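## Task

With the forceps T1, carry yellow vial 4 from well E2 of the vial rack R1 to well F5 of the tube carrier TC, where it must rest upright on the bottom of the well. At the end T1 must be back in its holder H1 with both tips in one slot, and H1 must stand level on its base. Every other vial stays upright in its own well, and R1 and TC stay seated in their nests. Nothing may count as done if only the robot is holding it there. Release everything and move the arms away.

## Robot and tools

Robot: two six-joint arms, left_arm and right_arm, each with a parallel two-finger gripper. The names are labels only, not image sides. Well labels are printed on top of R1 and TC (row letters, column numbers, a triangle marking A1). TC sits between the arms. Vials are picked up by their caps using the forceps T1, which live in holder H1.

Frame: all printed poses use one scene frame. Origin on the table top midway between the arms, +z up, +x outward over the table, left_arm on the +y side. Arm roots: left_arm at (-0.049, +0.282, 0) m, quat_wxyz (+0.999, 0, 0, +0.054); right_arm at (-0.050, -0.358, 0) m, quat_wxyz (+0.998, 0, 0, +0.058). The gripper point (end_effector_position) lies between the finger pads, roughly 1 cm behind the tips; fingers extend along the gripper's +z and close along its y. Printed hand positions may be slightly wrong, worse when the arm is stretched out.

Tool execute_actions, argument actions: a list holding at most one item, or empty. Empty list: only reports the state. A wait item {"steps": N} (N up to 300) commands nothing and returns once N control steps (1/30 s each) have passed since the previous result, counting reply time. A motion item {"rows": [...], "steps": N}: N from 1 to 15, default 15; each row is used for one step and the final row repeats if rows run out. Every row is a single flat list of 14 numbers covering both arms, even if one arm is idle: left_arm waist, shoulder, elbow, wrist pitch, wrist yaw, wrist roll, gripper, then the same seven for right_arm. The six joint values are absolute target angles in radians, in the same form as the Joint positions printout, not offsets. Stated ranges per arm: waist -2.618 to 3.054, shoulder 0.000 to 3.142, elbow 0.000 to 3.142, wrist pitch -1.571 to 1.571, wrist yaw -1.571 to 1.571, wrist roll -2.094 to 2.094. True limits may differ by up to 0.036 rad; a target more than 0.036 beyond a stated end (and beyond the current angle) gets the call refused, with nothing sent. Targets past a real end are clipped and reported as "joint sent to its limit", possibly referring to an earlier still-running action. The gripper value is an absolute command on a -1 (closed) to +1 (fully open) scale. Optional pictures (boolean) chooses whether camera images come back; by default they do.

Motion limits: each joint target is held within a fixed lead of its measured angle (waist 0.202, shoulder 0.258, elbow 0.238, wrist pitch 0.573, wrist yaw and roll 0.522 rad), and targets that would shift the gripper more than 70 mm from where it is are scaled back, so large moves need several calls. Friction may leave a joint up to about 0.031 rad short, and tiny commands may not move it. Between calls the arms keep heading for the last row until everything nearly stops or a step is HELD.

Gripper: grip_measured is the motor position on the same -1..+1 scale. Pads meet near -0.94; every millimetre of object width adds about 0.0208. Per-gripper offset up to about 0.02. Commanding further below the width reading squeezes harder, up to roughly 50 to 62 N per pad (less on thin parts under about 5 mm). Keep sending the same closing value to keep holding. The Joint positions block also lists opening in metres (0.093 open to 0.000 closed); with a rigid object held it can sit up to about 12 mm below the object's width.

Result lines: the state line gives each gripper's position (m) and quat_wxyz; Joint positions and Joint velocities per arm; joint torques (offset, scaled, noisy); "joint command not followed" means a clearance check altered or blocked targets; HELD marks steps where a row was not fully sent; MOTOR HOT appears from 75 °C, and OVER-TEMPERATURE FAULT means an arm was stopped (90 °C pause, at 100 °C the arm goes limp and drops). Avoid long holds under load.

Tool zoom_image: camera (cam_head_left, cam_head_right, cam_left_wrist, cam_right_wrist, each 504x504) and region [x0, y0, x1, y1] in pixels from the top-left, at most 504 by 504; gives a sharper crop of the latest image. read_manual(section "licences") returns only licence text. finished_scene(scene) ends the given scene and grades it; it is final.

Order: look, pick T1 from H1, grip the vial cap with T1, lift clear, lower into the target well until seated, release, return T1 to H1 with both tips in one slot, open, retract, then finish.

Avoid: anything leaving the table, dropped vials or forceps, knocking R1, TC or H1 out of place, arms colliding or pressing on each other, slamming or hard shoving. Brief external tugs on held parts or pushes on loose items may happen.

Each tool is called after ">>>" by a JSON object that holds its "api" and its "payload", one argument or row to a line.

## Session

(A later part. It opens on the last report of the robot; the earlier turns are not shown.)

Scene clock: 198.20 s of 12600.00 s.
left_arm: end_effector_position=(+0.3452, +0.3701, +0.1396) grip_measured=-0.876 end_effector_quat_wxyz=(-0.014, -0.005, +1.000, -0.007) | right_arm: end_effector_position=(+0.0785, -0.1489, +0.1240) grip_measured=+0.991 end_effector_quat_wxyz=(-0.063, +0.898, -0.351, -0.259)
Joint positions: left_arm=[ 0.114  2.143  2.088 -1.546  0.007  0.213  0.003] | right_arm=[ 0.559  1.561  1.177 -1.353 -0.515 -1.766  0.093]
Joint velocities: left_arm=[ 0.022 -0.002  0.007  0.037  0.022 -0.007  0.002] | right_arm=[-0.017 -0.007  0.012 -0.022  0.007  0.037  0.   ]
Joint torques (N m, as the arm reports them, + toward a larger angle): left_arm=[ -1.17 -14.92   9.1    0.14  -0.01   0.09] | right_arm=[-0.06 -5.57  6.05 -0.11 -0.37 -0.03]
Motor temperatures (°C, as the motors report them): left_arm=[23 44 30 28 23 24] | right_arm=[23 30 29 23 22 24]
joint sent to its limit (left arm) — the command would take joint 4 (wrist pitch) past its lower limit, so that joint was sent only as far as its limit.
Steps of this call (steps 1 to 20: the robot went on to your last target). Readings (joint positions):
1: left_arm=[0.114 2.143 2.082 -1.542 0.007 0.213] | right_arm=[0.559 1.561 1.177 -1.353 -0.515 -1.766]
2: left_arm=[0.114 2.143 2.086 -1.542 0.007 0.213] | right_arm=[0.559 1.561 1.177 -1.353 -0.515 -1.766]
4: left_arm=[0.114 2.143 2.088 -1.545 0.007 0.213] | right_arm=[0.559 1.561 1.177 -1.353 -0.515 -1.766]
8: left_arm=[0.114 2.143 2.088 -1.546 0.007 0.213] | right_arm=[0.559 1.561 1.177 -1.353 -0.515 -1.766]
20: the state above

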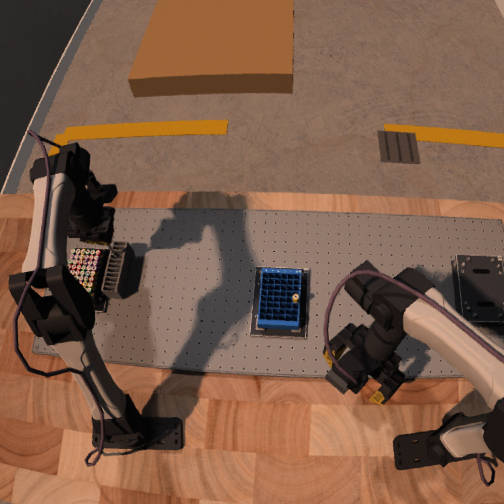

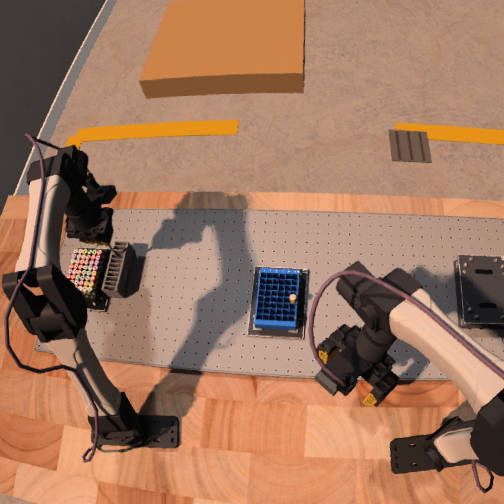

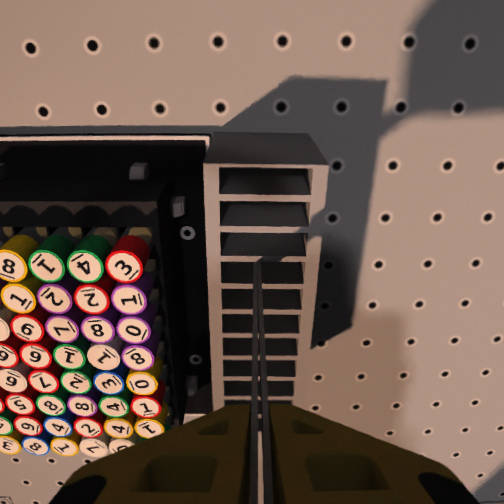

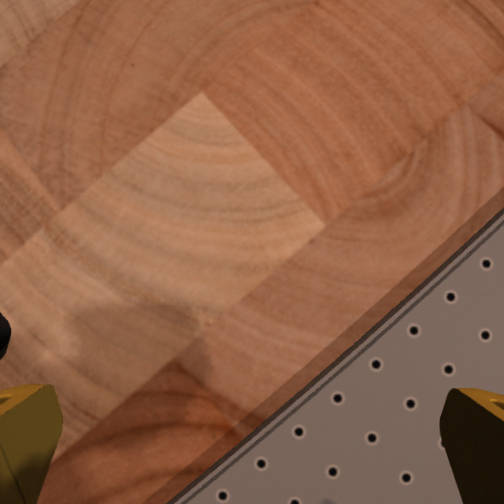

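>>> {"api": "execute_actions", "payload": {
  "actions": [
    {"rows": [[0.105,2.10,2.11,-1.57,0,0.22,-0.88, 0.559,1.561,1.177,-1.353,-0.515,-1.766,1],[0.105,2.08,2.11,-1.57,0,0.22,-0.88, 0.559,1.561,1.177,-1.353,-0.515,-1.766,1],[0.105,2.06,2.10,-1.57,0,0.22,-0.88, 0.559,1.561,1.177,-1.353,-0.515,-1.766,1],[0.105,2.04,2.08,-1.57,0,0.22,-0.88, 0.559,1.561,1.177,-1.353,-0.515,-1.766,1],[0.12,2.02,2.06,-1.57,0,0.235,-0.88, 0.559,1.561,1.177,-1.353,-0.515,-1.766,1],[0.14,2.0,2.04,-1.57,0,0.255,-0.88, 0.559,1.561,1.177,-1.353,-0.515,-1.766,1],[0.16,1.98,2.02,-1.57,0,0.275,-0.88, 0.559,1.561,1.177,-1.353,-0.515,-1.766,1],[0.18,1.96,2.0,-1.57,0,0.295,-0.88, 0.559,1.561,1.177,-1.353,-0.515,-1.766,1],[0.20,1.945,1.98,-1.57,0,0.315,-0.88, 0.559,1.561,1.177,-1.353,-0.515,-1.766,1],[0.22,1.93,1.96,-1.57,0,0.335,-0.88, 0.559,1.561,1.177,-1.353,-0.515,-1.766,1],[0.24,1.915,1.93,-1.56,0,0.355,-0.88, 0.559,1.561,1.177,-1.353,-0.515,-1.766,1],[0.26,1.90,1.90,-1.55,0,0.375,-0.88, 0.559,1.561,1.177,-1.353,-0.515,-1.766,1],[0.28,1.89,1.88,-1.54,0,0.395,-0.88, 0.559,1.561,1.177,-1.353,-0.515,-1.766,1],[0.30,1.885,1.86,-1.53,0,0.415,-0.88, 0.559,1.561,1.177,-1.353,-0.515,-1.766,1],[0.318,1.88,1.838,-1.515,0,0.425,-0.88, 0.559,1.561,1.177,-1.353,-0.515,-1.766,1]], "steps": 15}
  ],
  "pictures": false
}}

>>> {"api": "execute_actions", "payload": {
  "actions": [
    {"steps": 30}
  ]
}}

Scene clock: 208.77 s of 12600.00 s.
left_arm: end_effector_position=(+0.2802, +0.4166, +0.1836) grip_measured=-0.876 end_effector_quat_wxyz=(+0.016, -0.020, +1.000, +0.003) | right_arm: end_effector_position=(+0.0785, -0.1489, +0.1240) grip_measured=+0.991 end_effector_quat_wxyz=(-0.063, +0.898, -0.351, -0.259)
Joint positions: left_arm=[ 0.282  1.89   1.897 -1.546  0.006  0.35   0.003] | right_arm=[ 0.559  1.561  1.177 -1.353 -0.515 -1.766  0.093]
Joint velocities: left_arm=[ 0.574 -0.168 -0.676  0.051 -0.007  0.462  0.001] | right_arm=[ 0.007 -0.002 -0.027 -0.081  0.007 -0.095  0.   ]
Joint torques (N m, as the arm reports them, + toward a larger angle): left_arm=[ -0.51 -10.55   5.71   0.56   0.03   0.08] | right_arm=[-0.17 -5.6   6.1  -0.06 -0.39 -0.07]
Motor temperatures (°C, as the motors report them): left_arm=[23 46 31 27 23 24] | right_arm=[23 30 30 23 22 24]
joint sent to its limit (left arm) — the command would take joint 4 (wrist pitch) past its lower limit, so that joint was sent only as far as its limit.
Steps of this call (steps 1 to 15: the robot went on to your last target; steps 16 to 90: nothing new was sent; then 7.07 s passed at rest; steps 91 to 105: all 15 steps of this action). Readings (joint positions):
91: left_arm=[0.114 2.141 2.088 -1.547 0.007 0.213] | right_arm=[0.559 1.561 1.177 -1.353 -0.515 -1.766]
92: left_arm=[0.114 2.137 2.088 -1.547 0.007 0.213] | right_arm=[0.559 1.561 1.177 -1.353 -0.515 -1.766]
94: left_arm=[0.114 2.116 2.088 -1.547 0.007 0.213] | right_arm=[0.559 1.561 1.177 -1.353 -0.515 -1.766]
98: left_arm=[0.130 2.019 2.045 -1.546 0.008 0.241] | right_arm=[0.559 1.561 1.177 -1.353 -0.515 -1.766]
105: the state above

Scene clock: 209.77 s of 12600.00 s.
left_arm: end_effector_position=(+0.2697, +0.4277, +0.1722) grip_measured=-0.876 end_effector_quat_wxyz=(+0.001, -0.006, +1.000, +0.000) | right_arm: end_effector_position=(+0.0785, -0.1489, +0.1240) grip_measured=+0.991 end_effector_quat_wxyz=(-0.063, +0.898, -0.351, -0.259)
Joint positions: left_arm=[ 0.32   1.888  1.848 -1.529 -0.     0.418  0.003] | right_arm=[ 0.559  1.561  1.177 -1.353 -0.515 -1.766  0.093]
Joint velocities: left_arm=[-0.007 -0.002 -0.007  0.037 -0.022  0.022 -0.   ] | right_arm=[-0.012 -0.022 -0.002 -0.051  0.037 -0.022 -0.001]
Joint torques (N m, as the arm reports them, + toward a larger angle): left_arm=[ -0.71 -11.23   6.37   0.45   0.05   0.09] | right_arm=[-0.14 -5.55  5.94 -0.05 -0.39  0.01]
Motor temperatures (°C, as the motors report them): left_arm=[23 46 31 27 23 24] | right_arm=[23 30 30 23 22 24]
Steps of this call (steps 1 to 30: the robot went on to your last target). Readings (joint positions):
1: left_arm=[0.300 1.888 1.878 -1.545 0.004 0.364] | right_arm=[0.559 1.561 1.177 -1.353 -0.515 -1.766]
2: left_arm=[0.312 1.888 1.865 -1.544 0.002 0.374] | right_arm=[0.559 1.561 1.177 -1.353 -0.515 -1.766]
4: left_arm=[0.320 1.888 1.849 -1.541 -0.000 0.390] | right_arm=[0.559 1.561 1.177 -1.353 -0.515 -1.766]
8: left_arm=[0.320 1.888 1.848 -1.535 -0.000 0.407] | right_arm=[0.559 1.561 1.177 -1.353 -0.515 -1.766]
30: the state above
All arms were judged still, so your last target was given up. Only a new action makes them travel on or press farther. Fingers that are still opening or closing keep moving.

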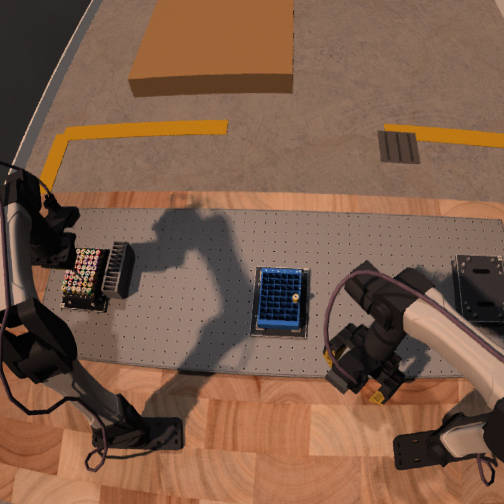

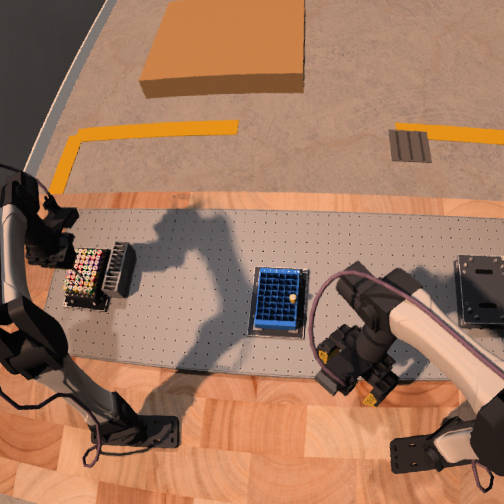

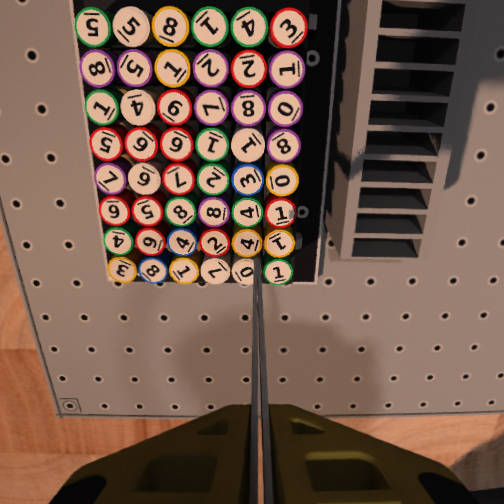

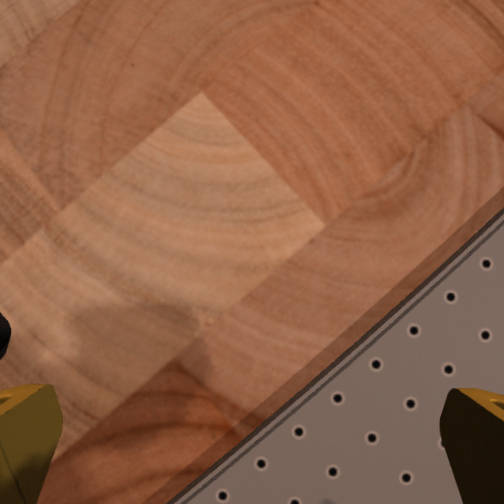

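>>> {"api": "execute_actions", "payload": {
  "actions": [
    {"rows": [[0.336,1.885,1.825,-1.50,0,0.3,-0.88, 0.559,1.561,1.177,-1.353,-0.515,-1.766,1],[0.336,1.885,1.81,-1.48,0,0.17,-0.88, 0.559,1.561,1.177,-1.353,-0.515,-1.766,1],[0.336,1.885,1.80,-1.47,0,0.04,-0.88, 0.559,1.561,1.177,-1.353,-0.515,-1.766,1],[0.336,1.885,1.79,-1.46,0,-0.09,-0.88, 0.559,1.561,1.177,-1.353,-0.515,-1.766,1],[0.336,1.885,1.785,-1.458,0,-0.22,-0.88, 0.559,1.561,1.177,-1.353,-0.515,-1.766,1],[0.336,1.885,1.785,-1.458,0,-0.355,-0.88, 0.559,1.561,1.177,-1.353,-0.515,-1.766,1]], "steps": 15}
  ],
  "pictures": false
}}

>>> {"api": "execute_actions", "payload": {
  "actions": [
    {"steps": 30}
  ]
}}

Scene clock: 217.20 s of 12600.00 s.
left_arm: end_effector_position=(+0.2715, +0.4311, +0.1596) grip_measured=-0.876 end_effector_quat_wxyz=(+0.003, -0.357, +0.934, +0.000) | right_arm: end_effector_position=(+0.0785, -0.1489, +0.1240) grip_measured=+0.991 end_effector_quat_wxyz=(-0.063, +0.898, -0.351, -0.259)
Joint positions: left_arm=[ 0.327  1.888  1.798 -1.475 -0.    -0.295  0.003] | right_arm=[ 0.559  1.561  1.177 -1.353 -0.515 -1.766  0.093]
Joint velocities: left_arm=[-0.002 -0.002 -0.007  0.095 -0.022 -0.374  0.001] | right_arm=[-0.002 -0.017 -0.017 -0.007  0.037 -0.007 -0.   ]
Joint torques (N m, as the arm reports them, + toward a larger angle): left_arm=[  0.18 -10.85   6.39   0.46   0.     0.  ] | right_arm=[-0.03 -5.41  6.06 -0.09 -0.39  0.01]
Motor temperatures (°C, as the motors report them): left_arm=[23 45 31 27 23 24] | right_arm=[23 30 30 23 22 24]
Steps of this call (steps 1 to 90: nothing new was sent; then 3.93 s passed at rest; steps 91 to 105: all 15 steps of this action). Readings (joint positions):
91: left_arm=[0.321 1.888 1.847 -1.528 -0.000 0.401] | right_arm=[0.559 1.561 1.177 -1.353 -0.515 -1.766]
92: left_arm=[0.322 1.888 1.843 -1.522 -0.000 0.361] | right_arm=[0.559 1.561 1.177 -1.353 -0.515 -1.766]
94: left_arm=[0.324 1.888 1.825 -1.505 -0.000 0.232] | right_arm=[0.559 1.561 1.177 -1.353 -0.515 -1.766]
98: left_arm=[0.327 1.888 1.798 -1.487 -0.000 -0.091] | right_arm=[0.559 1.561 1.177 -1.353 -0.515 -1.766]
105: the state above

Scene clock: 218.20 s of 12600.00 s.
left_arm: end_effector_position=(+0.2722, +0.4314, +0.1596) grip_measured=-0.876 end_effector_quat_wxyz=(+0.004, -0.382, +0.924, +0.000) | right_arm: end_effector_position=(+0.0785, -0.1489, +0.1240) grip_measured=+0.991 end_effector_quat_wxyz=(-0.063, +0.898, -0.351, -0.259)
Joint positions: left_arm=[ 0.327  1.888  1.798 -1.472 -0.    -0.348  0.003] | right_arm=[ 0.559  1.561  1.177 -1.353 -0.515 -1.766  0.093]
Joint velocities: left_arm=[-0.012  0.002 -0.007 -0.051 -0.037 -0.051  0.   ] | right_arm=[ 0.002 -0.012  0.002  0.007 -0.022 -0.037  0.   ]
Joint torques (N m, as the arm reports them, + toward a larger angle): left_arm=[  0.16 -11.13   6.25   0.44   0.01  -0.05] | right_arm=[-0.28 -5.62  6.02 -0.12 -0.39 -0.06]
Motor temperatures (°C, as the motors report them): left_arm=[23 45 31 27 23 24] | right_arm=[23 30 30 23 22 24]
Steps of this call (steps 1 to 30: the robot went on to your last target). Readings (joint positions):
1: left_arm=[0.327 1.888 1.798 -1.474 -0.000 -0.305] | right_arm=[0.559 1.561 1.177 -1.353 -0.515 -1.766]
2: left_arm=[0.327 1.888 1.798 -1.474 -0.000 -0.314] | right_arm=[0.559 1.561 1.177 -1.353 -0.515 -1.766]
4: left_arm=[0.327 1.888 1.798 -1.473 -0.000 -0.326] | right_arm=[0.559 1.561 1.177 -1.353 -0.515 -1.766]
8: left_arm=[0.327 1.888 1.798 -1.472 -0.000 -0.339] | right_arm=[0.559 1.561 1.177 -1.353 -0.515 -1.766]
30: the state above
All arms were judged still, so your last target was given up. Only a new action makes them travel on or press farther. Fingers that are still opening or closing keep moving.

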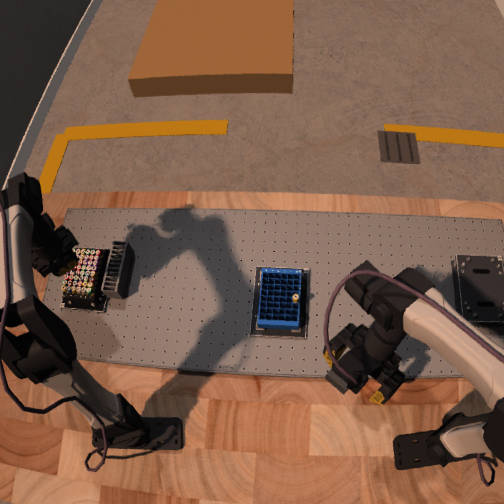

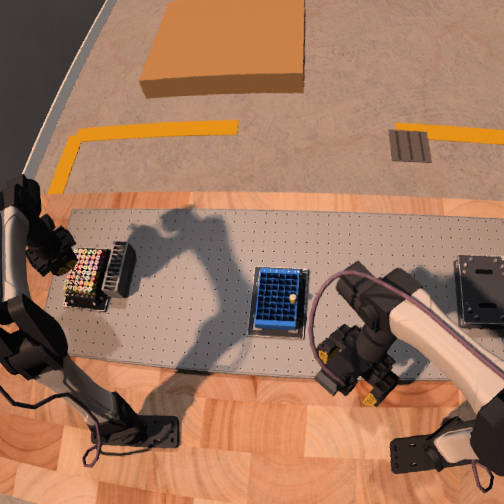

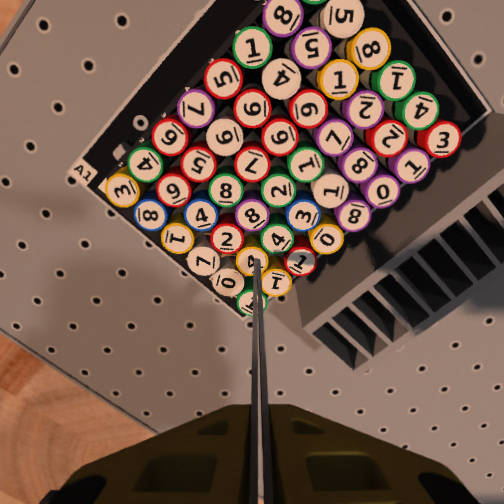

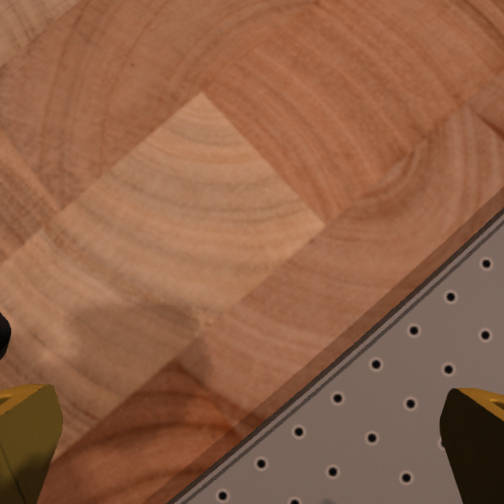

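>>> {"api": "execute_actions", "payload": {
  "actions": [
    {"rows": [[0.336,1.885,1.785,-1.505,0,-0.355,-0.72, 0.559,1.561,1.177,-1.353,-0.515,-1.766,1]], "steps": 15}
  ],
  "pictures": false
}}

>>> {"api": "execute_actions", "payload": {
  "actions": [
    {"steps": 15}
  ]
}}

Scene clock: 223.13 s of 12600.00 s.
left_arm: end_effector_position=(+0.2680, +0.4295, +0.1596) grip_measured=-0.721 end_effector_quat_wxyz=(-0.005, -0.382, +0.924, -0.000) | right_arm: end_effector_position=(+0.0785, -0.1489, +0.1240) grip_measured=+0.991 end_effector_quat_wxyz=(-0.063, +0.898, -0.351, -0.259)
Joint positions: left_arm=[ 0.327  1.888  1.798 -1.491 -0.    -0.348  0.011] | right_arm=[ 0.559  1.561  1.177 -1.353 -0.515 -1.766  0.093]
Joint velocities: left_arm=[ 0.012 -0.002 -0.012  0.051  0.007  0.022 -0.002] | right_arm=[ 0.002  0.002 -0.012  0.051 -0.037  0.051  0.   ]
Joint torques (N m, as the arm reports them, + toward a larger angle): left_arm=[ -0.03 -11.03   6.06   0.14   0.03  -0.03] | right_arm=[-0.24 -5.43  5.93 -0.06 -0.41 -0.03]
Motor temperatures (°C, as the motors report them): left_arm=[23 45 31 27 23 24] | right_arm=[23 30 30 23 22 24]
Steps of this call (steps 1 to 90: nothing new was sent; then 1.43 s passed at rest; steps 91 to 105: all 15 steps of this action). Readings (joint positions):
91: left_arm=[0.327 1.888 1.798 -1.474 -0.000 -0.348] | right_arm=[0.559 1.561 1.177 -1.353 -0.515 -1.766]
92: left_arm=[0.327 1.888 1.798 -1.477 -0.000 -0.348] | right_arm=[0.559 1.561 1.177 -1.353 -0.515 -1.766]
94: left_arm=[0.327 1.888 1.798 -1.483 -0.000 -0.348] | right_arm=[0.559 1.561 1.177 -1.353 -0.515 -1.766]
98: left_arm=[0.327 1.888 1.798 -1.488 -0.000 -0.348] | right_arm=[0.559 1.561 1.177 -1.353 -0.515 -1.766]
105: the state above

Scene clock: 223.63 s of 12600.00 s.
left_arm: end_effector_position=(+0.2679, +0.4294, +0.1596) grip_measured=-0.721 end_effector_quat_wxyz=(-0.005, -0.382, +0.924, -0.000) | right_arm: end_effector_position=(+0.0785, -0.1489, +0.1240) grip_measured=+0.991 end_effector_quat_wxyz=(-0.063, +0.898, -0.351, -0.259)
Joint positions: left_arm=[ 0.327  1.888  1.798 -1.491 -0.    -0.348  0.011] | right_arm=[ 0.559  1.561  1.177 -1.353 -0.515 -1.766  0.093]
Joint velocities: left_arm=[-0.007  0.007 -0.002 -0.022 -0.022  0.051 -0.   ] | right_arm=[ 0.007  0.002  0.012 -0.007 -0.007 -0.037  0.001]
Joint torques (N m, as the arm reports them, + toward a larger angle): left_arm=[  0.33 -10.79   6.26   0.17  -0.02  -0.02] | right_arm=[-0.11 -5.43  6.11 -0.09 -0.41 -0.02]
Motor temperatures (°C, as the motors report them): left_arm=[23 45 31 27 23 24] | right_arm=[23 30 30 23 22 24]
Steps of this call (steps 1 to 15: the robot went on to your last target). Readings (joint positions):
1: left_arm=[0.327 1.888 1.798 -1.491 -0.000 -0.348] | right_arm=[0.559 1.561 1.177 -1.353 -0.515 -1.766]
2: left_arm=[0.327 1.888 1.798 -1.491 -0.000 -0.348] | right_arm=[0.559 1.561 1.177 -1.353 -0.515 -1.766]
4: left_arm=[0.327 1.888 1.798 -1.491 -0.000 -0.348] | right_arm=[0.559 1.561 1.177 -1.353 -0.515 -1.766]
8: left_arm=[0.327 1.888 1.798 -1.491 -0.000 -0.348] | right_arm=[0.559 1.561 1.177 -1.353 -0.515 -1.766]
15: the state above
All arms were judged still, so your last target was given up. Only a new action makes them travel on or press farther. Fingers that are still opening or closing keep moving.

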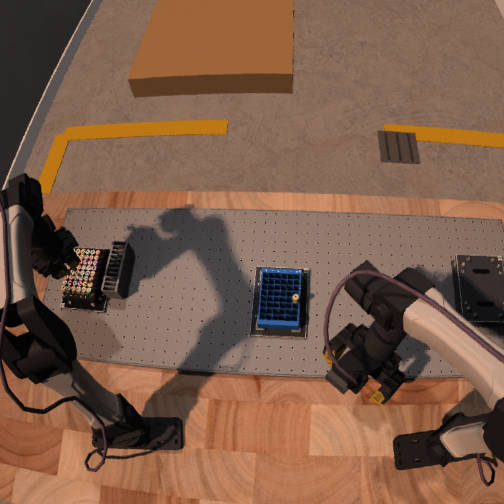

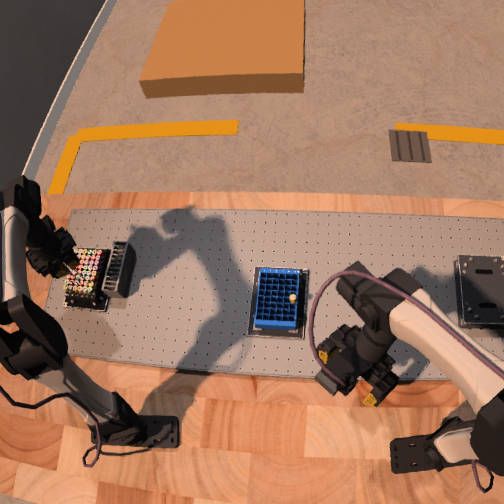

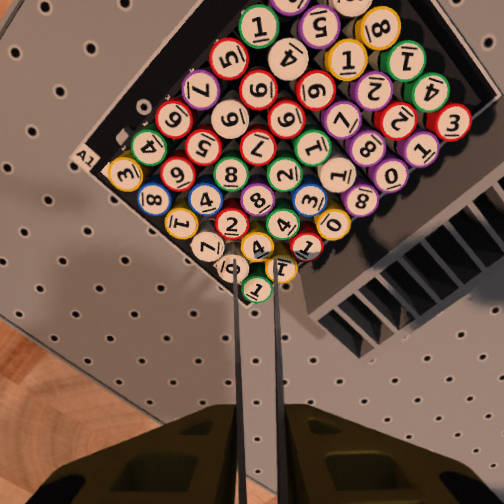

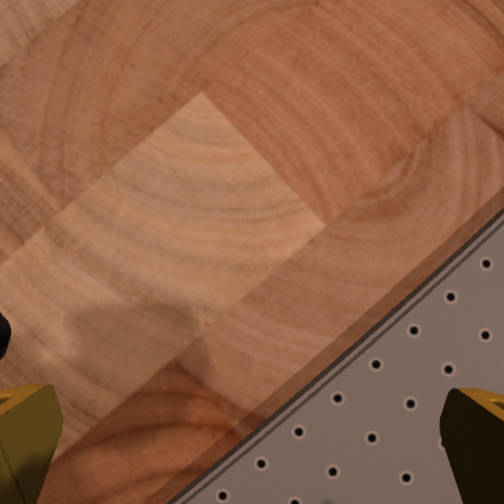

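>>> {"api": "execute_actions", "payload": {
  "actions": [
    {"rows": [[0.336,1.885,1.775,-1.47,0,-0.355,-0.72, 0.559,1.561,1.177,-1.353,-0.515,-1.766,1],[0.336,1.885,1.765,-1.455,0,-0.355,-0.72, 0.559,1.561,1.177,-1.353,-0.515,-1.766,1],[0.336,1.885,1.755,-1.445,0,-0.355,-0.72, 0.559,1.561,1.177,-1.353,-0.515,-1.766,1],[0.336,1.885,1.745,-1.438,0,-0.355,-0.72, 0.559,1.561,1.177,-1.353,-0.515,-1.766,1]], "steps": 15}
  ],
  "pictures": false
}}

>>> {"api": "execute_actions", "payload": {
  "actions": [
    {"steps": 15}
  ]
}}

Scene clock: 227.27 s of 12600.00 s.
left_arm: end_effector_position=(+0.2684, +0.4297, +0.1496) grip_measured=-0.721 end_effector_quat_wxyz=(-0.007, -0.382, +0.924, -0.000) | right_arm: end_effector_position=(+0.0785, -0.1489, +0.1240) grip_measured=+0.991 end_effector_quat_wxyz=(-0.063, +0.898, -0.351, -0.259)
Joint positions: left_arm=[ 0.327  1.888  1.757 -1.454 -0.    -0.348  0.011] | right_arm=[ 0.559  1.561  1.177 -1.353 -0.515 -1.766  0.093]
Joint velocities: left_arm=[ 0.002 -0.002  0.022  0.007  0.007  0.051 -0.001] | right_arm=[-0.007  0.002  0.012  0.037 -0.022  0.022  0.001]
Joint torques (N m, as the arm reports them, + toward a larger angle): left_arm=[  0.26 -10.91   6.19   0.45   0.02  -0.08] | right_arm=[-0.14 -5.58  5.95 -0.11 -0.39 -0.01]
Motor temperatures (°C, as the motors report them): left_arm=[23 45 31 27 23 24] | right_arm=[23 30 30 23 22 24]
Steps of this call (steps 1 to 90: nothing new was sent; then 0.13 s passed at rest; steps 91 to 105: all 15 steps of this action). Readings (joint positions):
91: left_arm=[0.327 1.888 1.798 -1.491 -0.000 -0.348] | right_arm=[0.559 1.561 1.177 -1.353 -0.515 -1.766]
92: left_arm=[0.327 1.888 1.794 -1.487 -0.000 -0.348] | right_arm=[0.559 1.561 1.177 -1.353 -0.515 -1.766]
94: left_arm=[0.327 1.888 1.780 -1.474 -0.000 -0.348] | right_arm=[0.559 1.561 1.177 -1.353 -0.515 -1.766]
98: left_arm=[0.327 1.888 1.758 -1.463 -0.000 -0.348] | right_arm=[0.559 1.561 1.177 -1.353 -0.515 -1.766]
105: the state above

Scene clock: 227.77 s of 12600.00 s.
left_arm: end_effector_position=(+0.2688, +0.4298, +0.1496) grip_measured=-0.721 end_effector_quat_wxyz=(-0.006, -0.382, +0.924, -0.000) | right_arm: end_effector_position=(+0.0785, -0.1489, +0.1240) grip_measured=+0.991 end_effector_quat_wxyz=(-0.063, +0.898, -0.351, -0.259)
Joint positions: left_arm=[ 0.327  1.888  1.757 -1.453 -0.    -0.348  0.011] | right_arm=[ 0.559  1.561  1.177 -1.353 -0.515 -1.766  0.093]
Joint velocities: left_arm=[ 0.007 -0.002  0.002 -0.037 -0.037 -0.007  0.   ] | right_arm=[ 0.012  0.007  0.002 -0.11   0.037  0.051 -0.001]
Joint torques (N m, as the arm reports them, + toward a larger angle): left_arm=[  0.1  -10.91   6.33   0.43   0.    -0.06] | right_arm=[-0.27 -5.29  6.06 -0.12 -0.38 -0.06]
Motor temperatures (°C, as the motors report them): left_arm=[23 45 31 27 23 24] | right_arm=[23 30 30 23 22 24]
Steps of this call (steps 1 to 15: the robot went on to your last target). Readings (joint positions):
1: left_arm=[0.327 1.888 1.757 -1.454 -0.000 -0.348] | right_arm=[0.559 1.561 1.177 -1.353 -0.515 -1.766]
2: left_arm=[0.327 1.888 1.757 -1.454 -0.000 -0.348] | right_arm=[0.559 1.561 1.177 -1.353 -0.515 -1.766]
4: left_arm=[0.327 1.888 1.757 -1.453 -0.000 -0.348] | right_arm=[0.559 1.561 1.177 -1.353 -0.515 -1.766]
8: left_arm=[0.327 1.888 1.757 -1.453 -0.000 -0.348] | right_arm=[0.559 1.561 1.177 -1.353 -0.515 -1.766]
15: the state above
All arms were judged still, so your last target was given up. Only a new action makes them travel on or press farther. Fingers that are still opening or closing keep moving.

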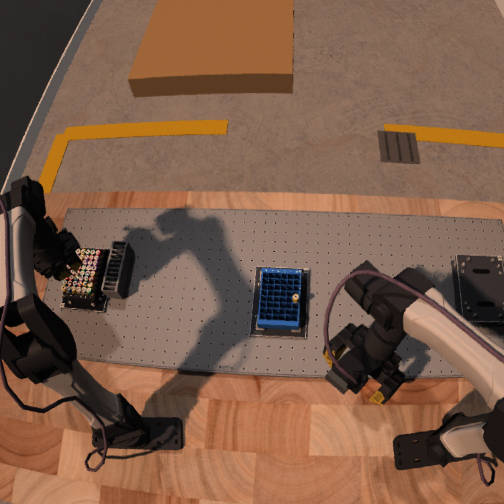

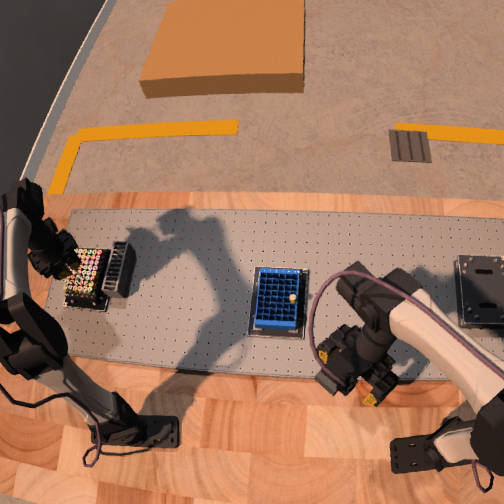

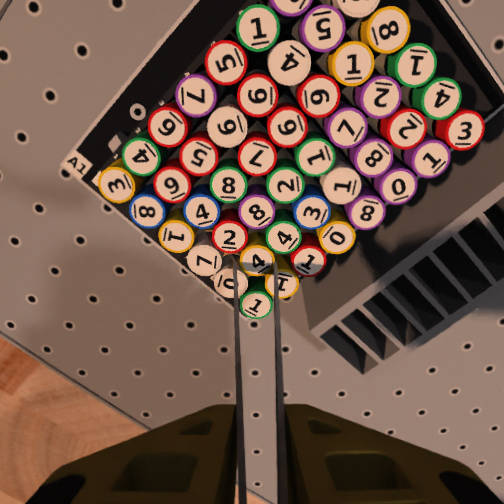

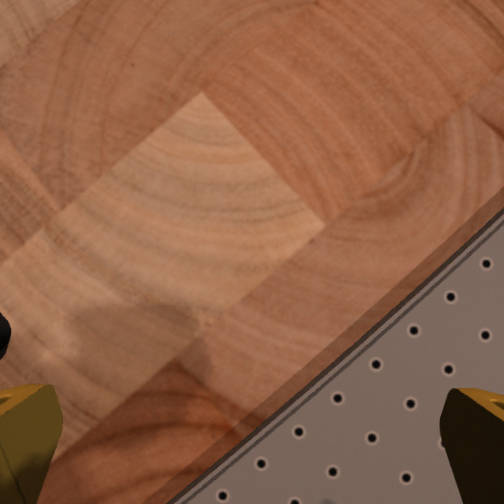

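>>> {"api": "execute_actions", "payload": {
  "actions": [
    {"rows": [[0.336,1.885,1.735,-1.43,0,-0.355,-0.72, 0.559,1.561,1.177,-1.353,-0.515,-1.766,1],[0.336,1.885,1.725,-1.42,0,-0.355,-0.72, 0.559,1.561,1.177,-1.353,-0.515,-1.766,1],[0.336,1.885,1.717,-1.414,0,-0.355,-0.72, 0.559,1.561,1.177,-1.353,-0.515,-1.766,1]], "steps": 15}
  ],
  "pictures": false
}}

>>> {"api": "execute_actions", "payload": {
  "actions": [
    {"steps": 15}
  ]
}}

>>> {"api": "zoom_image", "payload": {
  "camera": "cam_left_wrist",
  "region": [156, 170, 356, 370]
}}

Scene clock: 231.33 s of 12600.00 s.
left_arm: end_effector_position=(+0.2688, +0.4299, +0.1429) grip_measured=-0.721 end_effector_quat_wxyz=(-0.007, -0.382, +0.924, -0.000) | right_arm: end_effector_position=(+0.0785, -0.1489, +0.1240) grip_measured=+0.991 end_effector_quat_wxyz=(-0.063, +0.898, -0.351, -0.259)
Joint positions: left_arm=[ 0.327  1.888  1.731 -1.429 -0.    -0.348  0.011] | right_arm=[ 0.559  1.561  1.177 -1.353 -0.515 -1.766  0.093]
Joint velocities: left_arm=[ 0.007  0.007 -0.007 -0.051  0.007  0.007 -0.   ] | right_arm=[-0.002 -0.002 -0.027 -0.007  0.037  0.007  0.001]
Joint torques (N m, as the arm reports them, + toward a larger angle): left_arm=[  0.12 -10.73   6.17   0.43   0.04  -0.08] | right_arm=[ 0.03 -5.56  6.05 -0.06 -0.41 -0.02]
Motor temperatures (°C, as the motors report them): left_arm=[23 44 31 27 23 24] | right_arm=[23 30 30 23 22 24]
Steps of this call (steps 1 to 90: nothing new was sent; then 0.07 s passed at rest; steps 91 to 105: all 15 steps of this action). Readings (joint positions):
91: left_arm=[0.327 1.888 1.757 -1.452 -0.000 -0.348] | right_arm=[0.559 1.561 1.177 -1.353 -0.515 -1.766]
92: left_arm=[0.327 1.888 1.755 -1.448 -0.000 -0.348] | right_arm=[0.559 1.561 1.177 -1.353 -0.515 -1.766]
94: left_arm=[0.327 1.888 1.743 -1.439 -0.000 -0.348] | right_arm=[0.559 1.561 1.177 -1.353 -0.515 -1.766]
98: left_arm=[0.327 1.888 1.731 -1.434 -0.000 -0.348] | right_arm=[0.559 1.561 1.177 -1.353 -0.515 -1.766]
105: the state above

Scene clock: 231.83 s of 12600.00 s.
left_arm: end_effector_position=(+0.2689, +0.4299, +0.1428) grip_measured=-0.721 end_effector_quat_wxyz=(-0.007, -0.382, +0.924, -0.000) | right_arm: end_effector_position=(+0.0785, -0.1489, +0.1240) grip_measured=+0.991 end_effector_quat_wxyz=(-0.063, +0.898, -0.351, -0.259)
Joint positions: left_arm=[ 0.327  1.888  1.73  -1.428 -0.    -0.348  0.011] | right_arm=[ 0.559  1.561  1.177 -1.353 -0.515 -1.766  0.093]
Joint velocities: left_arm=[-0.027  0.002 -0.007 -0.051 -0.007 -0.037  0.001] | right_arm=[-0.007  0.002 -0.002  0.007  0.081 -0.037 -0.   ]
Joint torques (N m, as the arm reports them, + toward a larger angle): left_arm=[  0.29 -10.89   6.27   0.43   0.03  -0.08] | right_arm=[-0.18 -5.45  6.02 -0.07 -0.46 -0.01]
Motor temperatures (°C, as the motors report them): left_arm=[23 44 31 27 23 24] | right_arm=[23 30 30 23 22 24]
Steps of this call (steps 1 to 15: the robot went on to your last target). Readings (joint positions):
1: left_arm=[0.327 1.888 1.731 -1.429 -0.000 -0.348] | right_arm=[0.559 1.561 1.177 -1.353 -0.515 -1.766]
2: left_arm=[0.327 1.888 1.730 -1.428 -0.000 -0.348] | right_arm=[0.559 1.561 1.177 -1.353 -0.515 -1.766]
4: left_arm=[0.327 1.888 1.730 -1.428 -0.000 -0.348] | right_arm=[0.559 1.561 1.177 -1.353 -0.515 -1.766]
8: left_arm=[0.327 1.888 1.731 -1.428 -0.000 -0.348] | right_arm=[0.559 1.561 1.177 -1.353 -0.515 -1.766]
15: the state above
All arms were judged still, so your last target was given up. Only a new action makes them travel on or press farther. Fingers that are still opening or closing keep moving.

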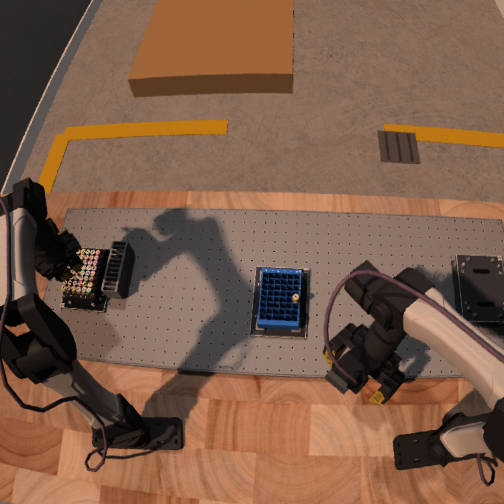

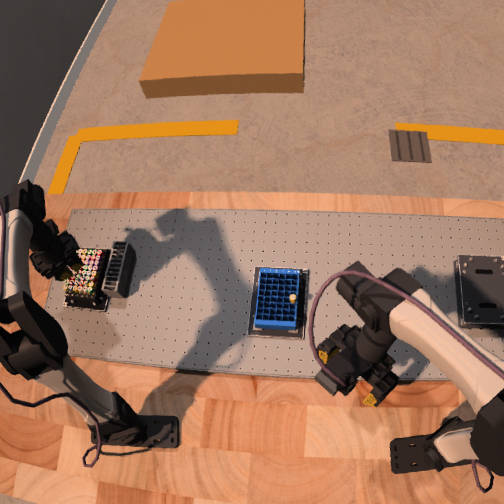

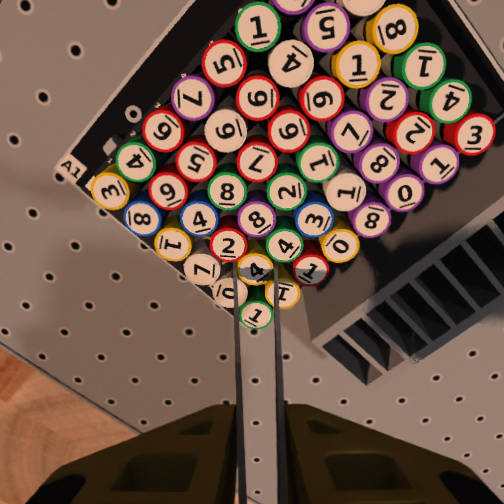

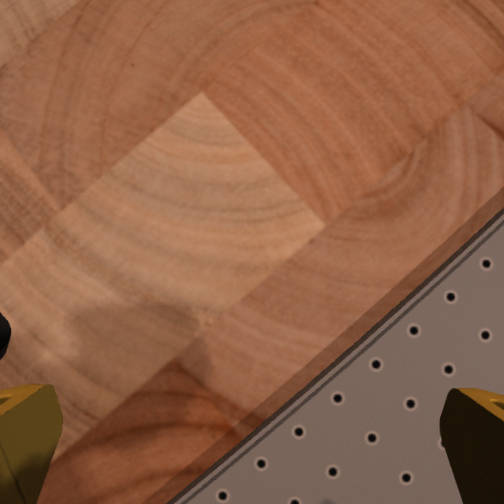

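Region (156, 170, 356, 370) of cam_left_wrist's 504x504 image, scaled by 2.520, with more detail than that image has.

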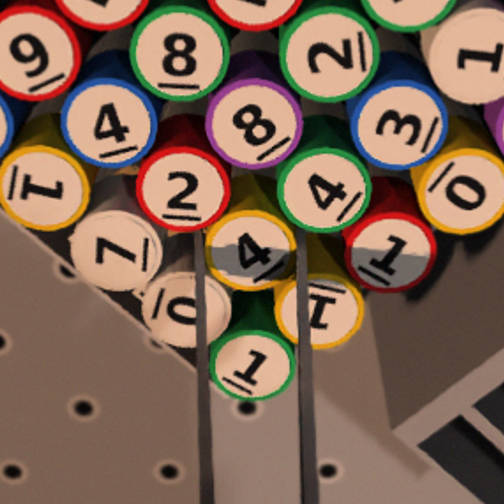

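>>> {"api": "execute_actions", "payload": {
  "actions": [
    {"rows": [[0.336,1.885,1.70,-1.398,0,-0.355,-0.72, 0.559,1.561,1.177,-1.353,-0.515,-1.766,1]], "steps": 15}
  ],
  "pictures": false
}}

>>> {"api": "execute_actions", "payload": {
  "actions": [
    {"rows": [[0.336,1.885,1.70,-1.398,0,-0.355,-0.85, 0.559,1.561,1.177,-1.353,-0.515,-1.766,1]], "steps": 15}
  ]
}}

Scene clock: 236.23 s of 12600.00 s.
left_arm: end_effector_position=(+0.2690, +0.4299, +0.1388) grip_measured=-0.721 end_effector_quat_wxyz=(-0.008, -0.382, +0.924, -0.000) | right_arm: end_effector_position=(+0.0785, -0.1489, +0.1240) grip_measured=+0.991 end_effector_quat_wxyz=(-0.063, +0.898, -0.351, -0.259)
Joint positions: left_arm=[ 0.327  1.888  1.714 -1.412 -0.    -0.348  0.011] | right_arm=[ 0.559  1.561  1.177 -1.353 -0.515 -1.766  0.093]
Joint velocities: left_arm=[-0.007 -0.032  0.002  0.051 -0.022 -0.081  0.   ] | right_arm=[ 0.007 -0.007  0.007 -0.022 -0.007 -0.037 -0.   ]
Joint torques (N m, as the arm reports them, + toward a larger angle): left_arm=[  0.04 -10.89   6.31   0.42  -0.02  -0.04] | right_arm=[-0.45 -5.49  6.21 -0.13 -0.46 -0.03]
Motor temperatures (°C, as the motors report them): left_arm=[23 44 31 27 23 24] | right_arm=[23 30 30 23 22 24]
Steps of this call (steps 1 to 90: nothing new was sent; then 0.90 s passed at rest; steps 91 to 105: all 15 steps of this action). Readings (joint positions):
91: left_arm=[0.327 1.888 1.728 -1.425 -0.000 -0.348] | right_arm=[0.559 1.561 1.177 -1.353 -0.515 -1.766]
92: left_arm=[0.327 1.888 1.725 -1.422 -0.000 -0.348] | right_arm=[0.559 1.561 1.177 -1.353 -0.515 -1.766]
94: left_arm=[0.327 1.888 1.717 -1.418 -0.000 -0.348] | right_arm=[0.559 1.561 1.177 -1.353 -0.515 -1.766]
98: left_arm=[0.327 1.888 1.714 -1.415 -0.000 -0.348] | right_arm=[0.559 1.561 1.177 -1.353 -0.515 -1.766]
105: the state above

Scene clock: 236.73 s of 12600.00 s.
left_arm: end_effector_position=(+0.2690, +0.4299, +0.1388) grip_measured=-0.840 end_effector_quat_wxyz=(-0.008, -0.382, +0.924, -0.000) | right_arm: end_effector_position=(+0.0785, -0.1489, +0.1240) grip_measured=+0.991 end_effector_quat_wxyz=(-0.063, +0.898, -0.351, -0.259)
Joint positions: left_arm=[ 0.327  1.888  1.714 -1.412 -0.    -0.348  0.005] | right_arm=[ 0.559  1.561  1.177 -1.353 -0.515 -1.766  0.093]
Joint velocities: left_arm=[-0.002 -0.017 -0.012 -0.051 -0.022 -0.037 -0.   ] | right_arm=[ 0.002 -0.012  0.032 -0.037 -0.022  0.022  0.   ]
Joint torques (N m, as the arm reports them, + toward a larger angle): left_arm=[  0.08 -10.93   6.17   0.36   0.04  -0.02] | right_arm=[-0.13 -5.52  5.99 -0.07 -0.39 -0.08]
Motor temperatures (°C, as the motors report them): left_arm=[23 44 31 27 23 24] | right_arm=[23 30 30 23 22 24]
Steps of this call (steps 1 to 15: all 15 steps of this action). Readings (joint positions):
1: left_arm=[0.327 1.888 1.714 -1.412 -0.000 -0.348] | right_arm=[0.559 1.561 1.177 -1.353 -0.515 -1.766]
2: left_arm=[0.327 1.888 1.714 -1.412 -0.000 -0.348] | right_arm=[0.559 1.561 1.177 -1.353 -0.515 -1.766]
4: left_arm=[0.327 1.888 1.714 -1.412 -0.000 -0.348] | right_arm=[0.559 1.561 1.177 -1.353 -0.515 -1.766]
8: left_arm=[0.327 1.888 1.714 -1.412 -0.000 -0.348] | right_arm=[0.559 1.561 1.177 -1.353 -0.515 -1.766]
15: the state above

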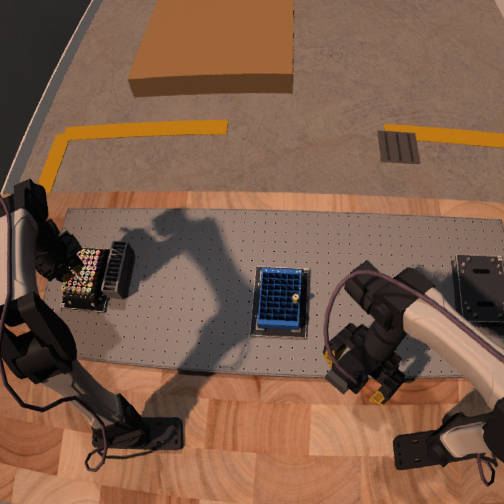

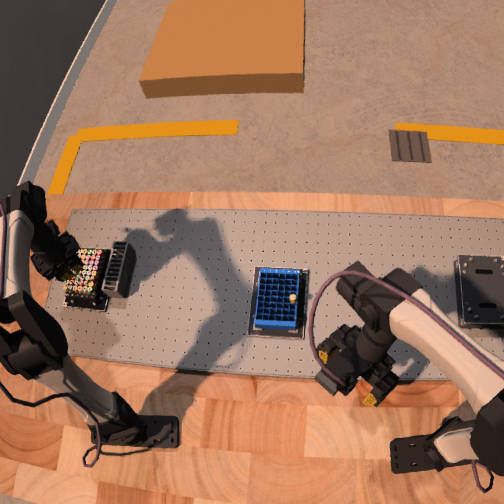

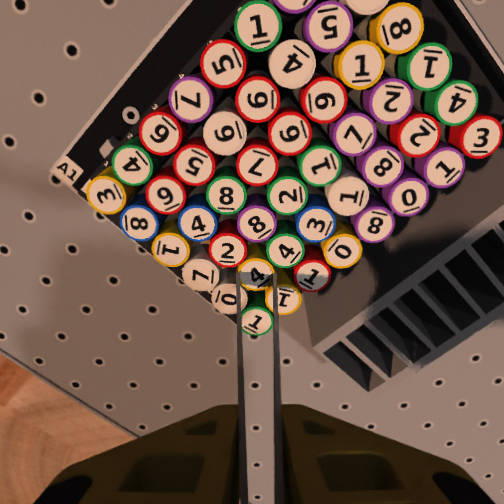

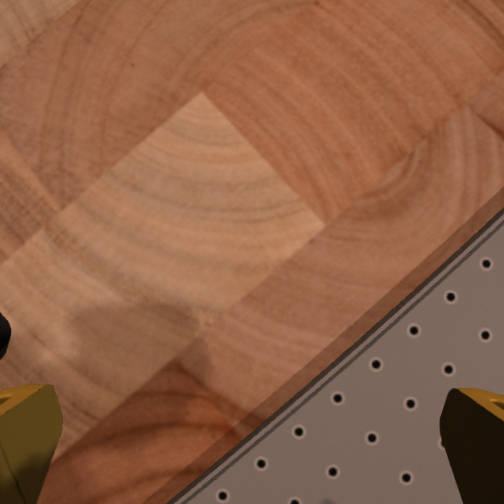

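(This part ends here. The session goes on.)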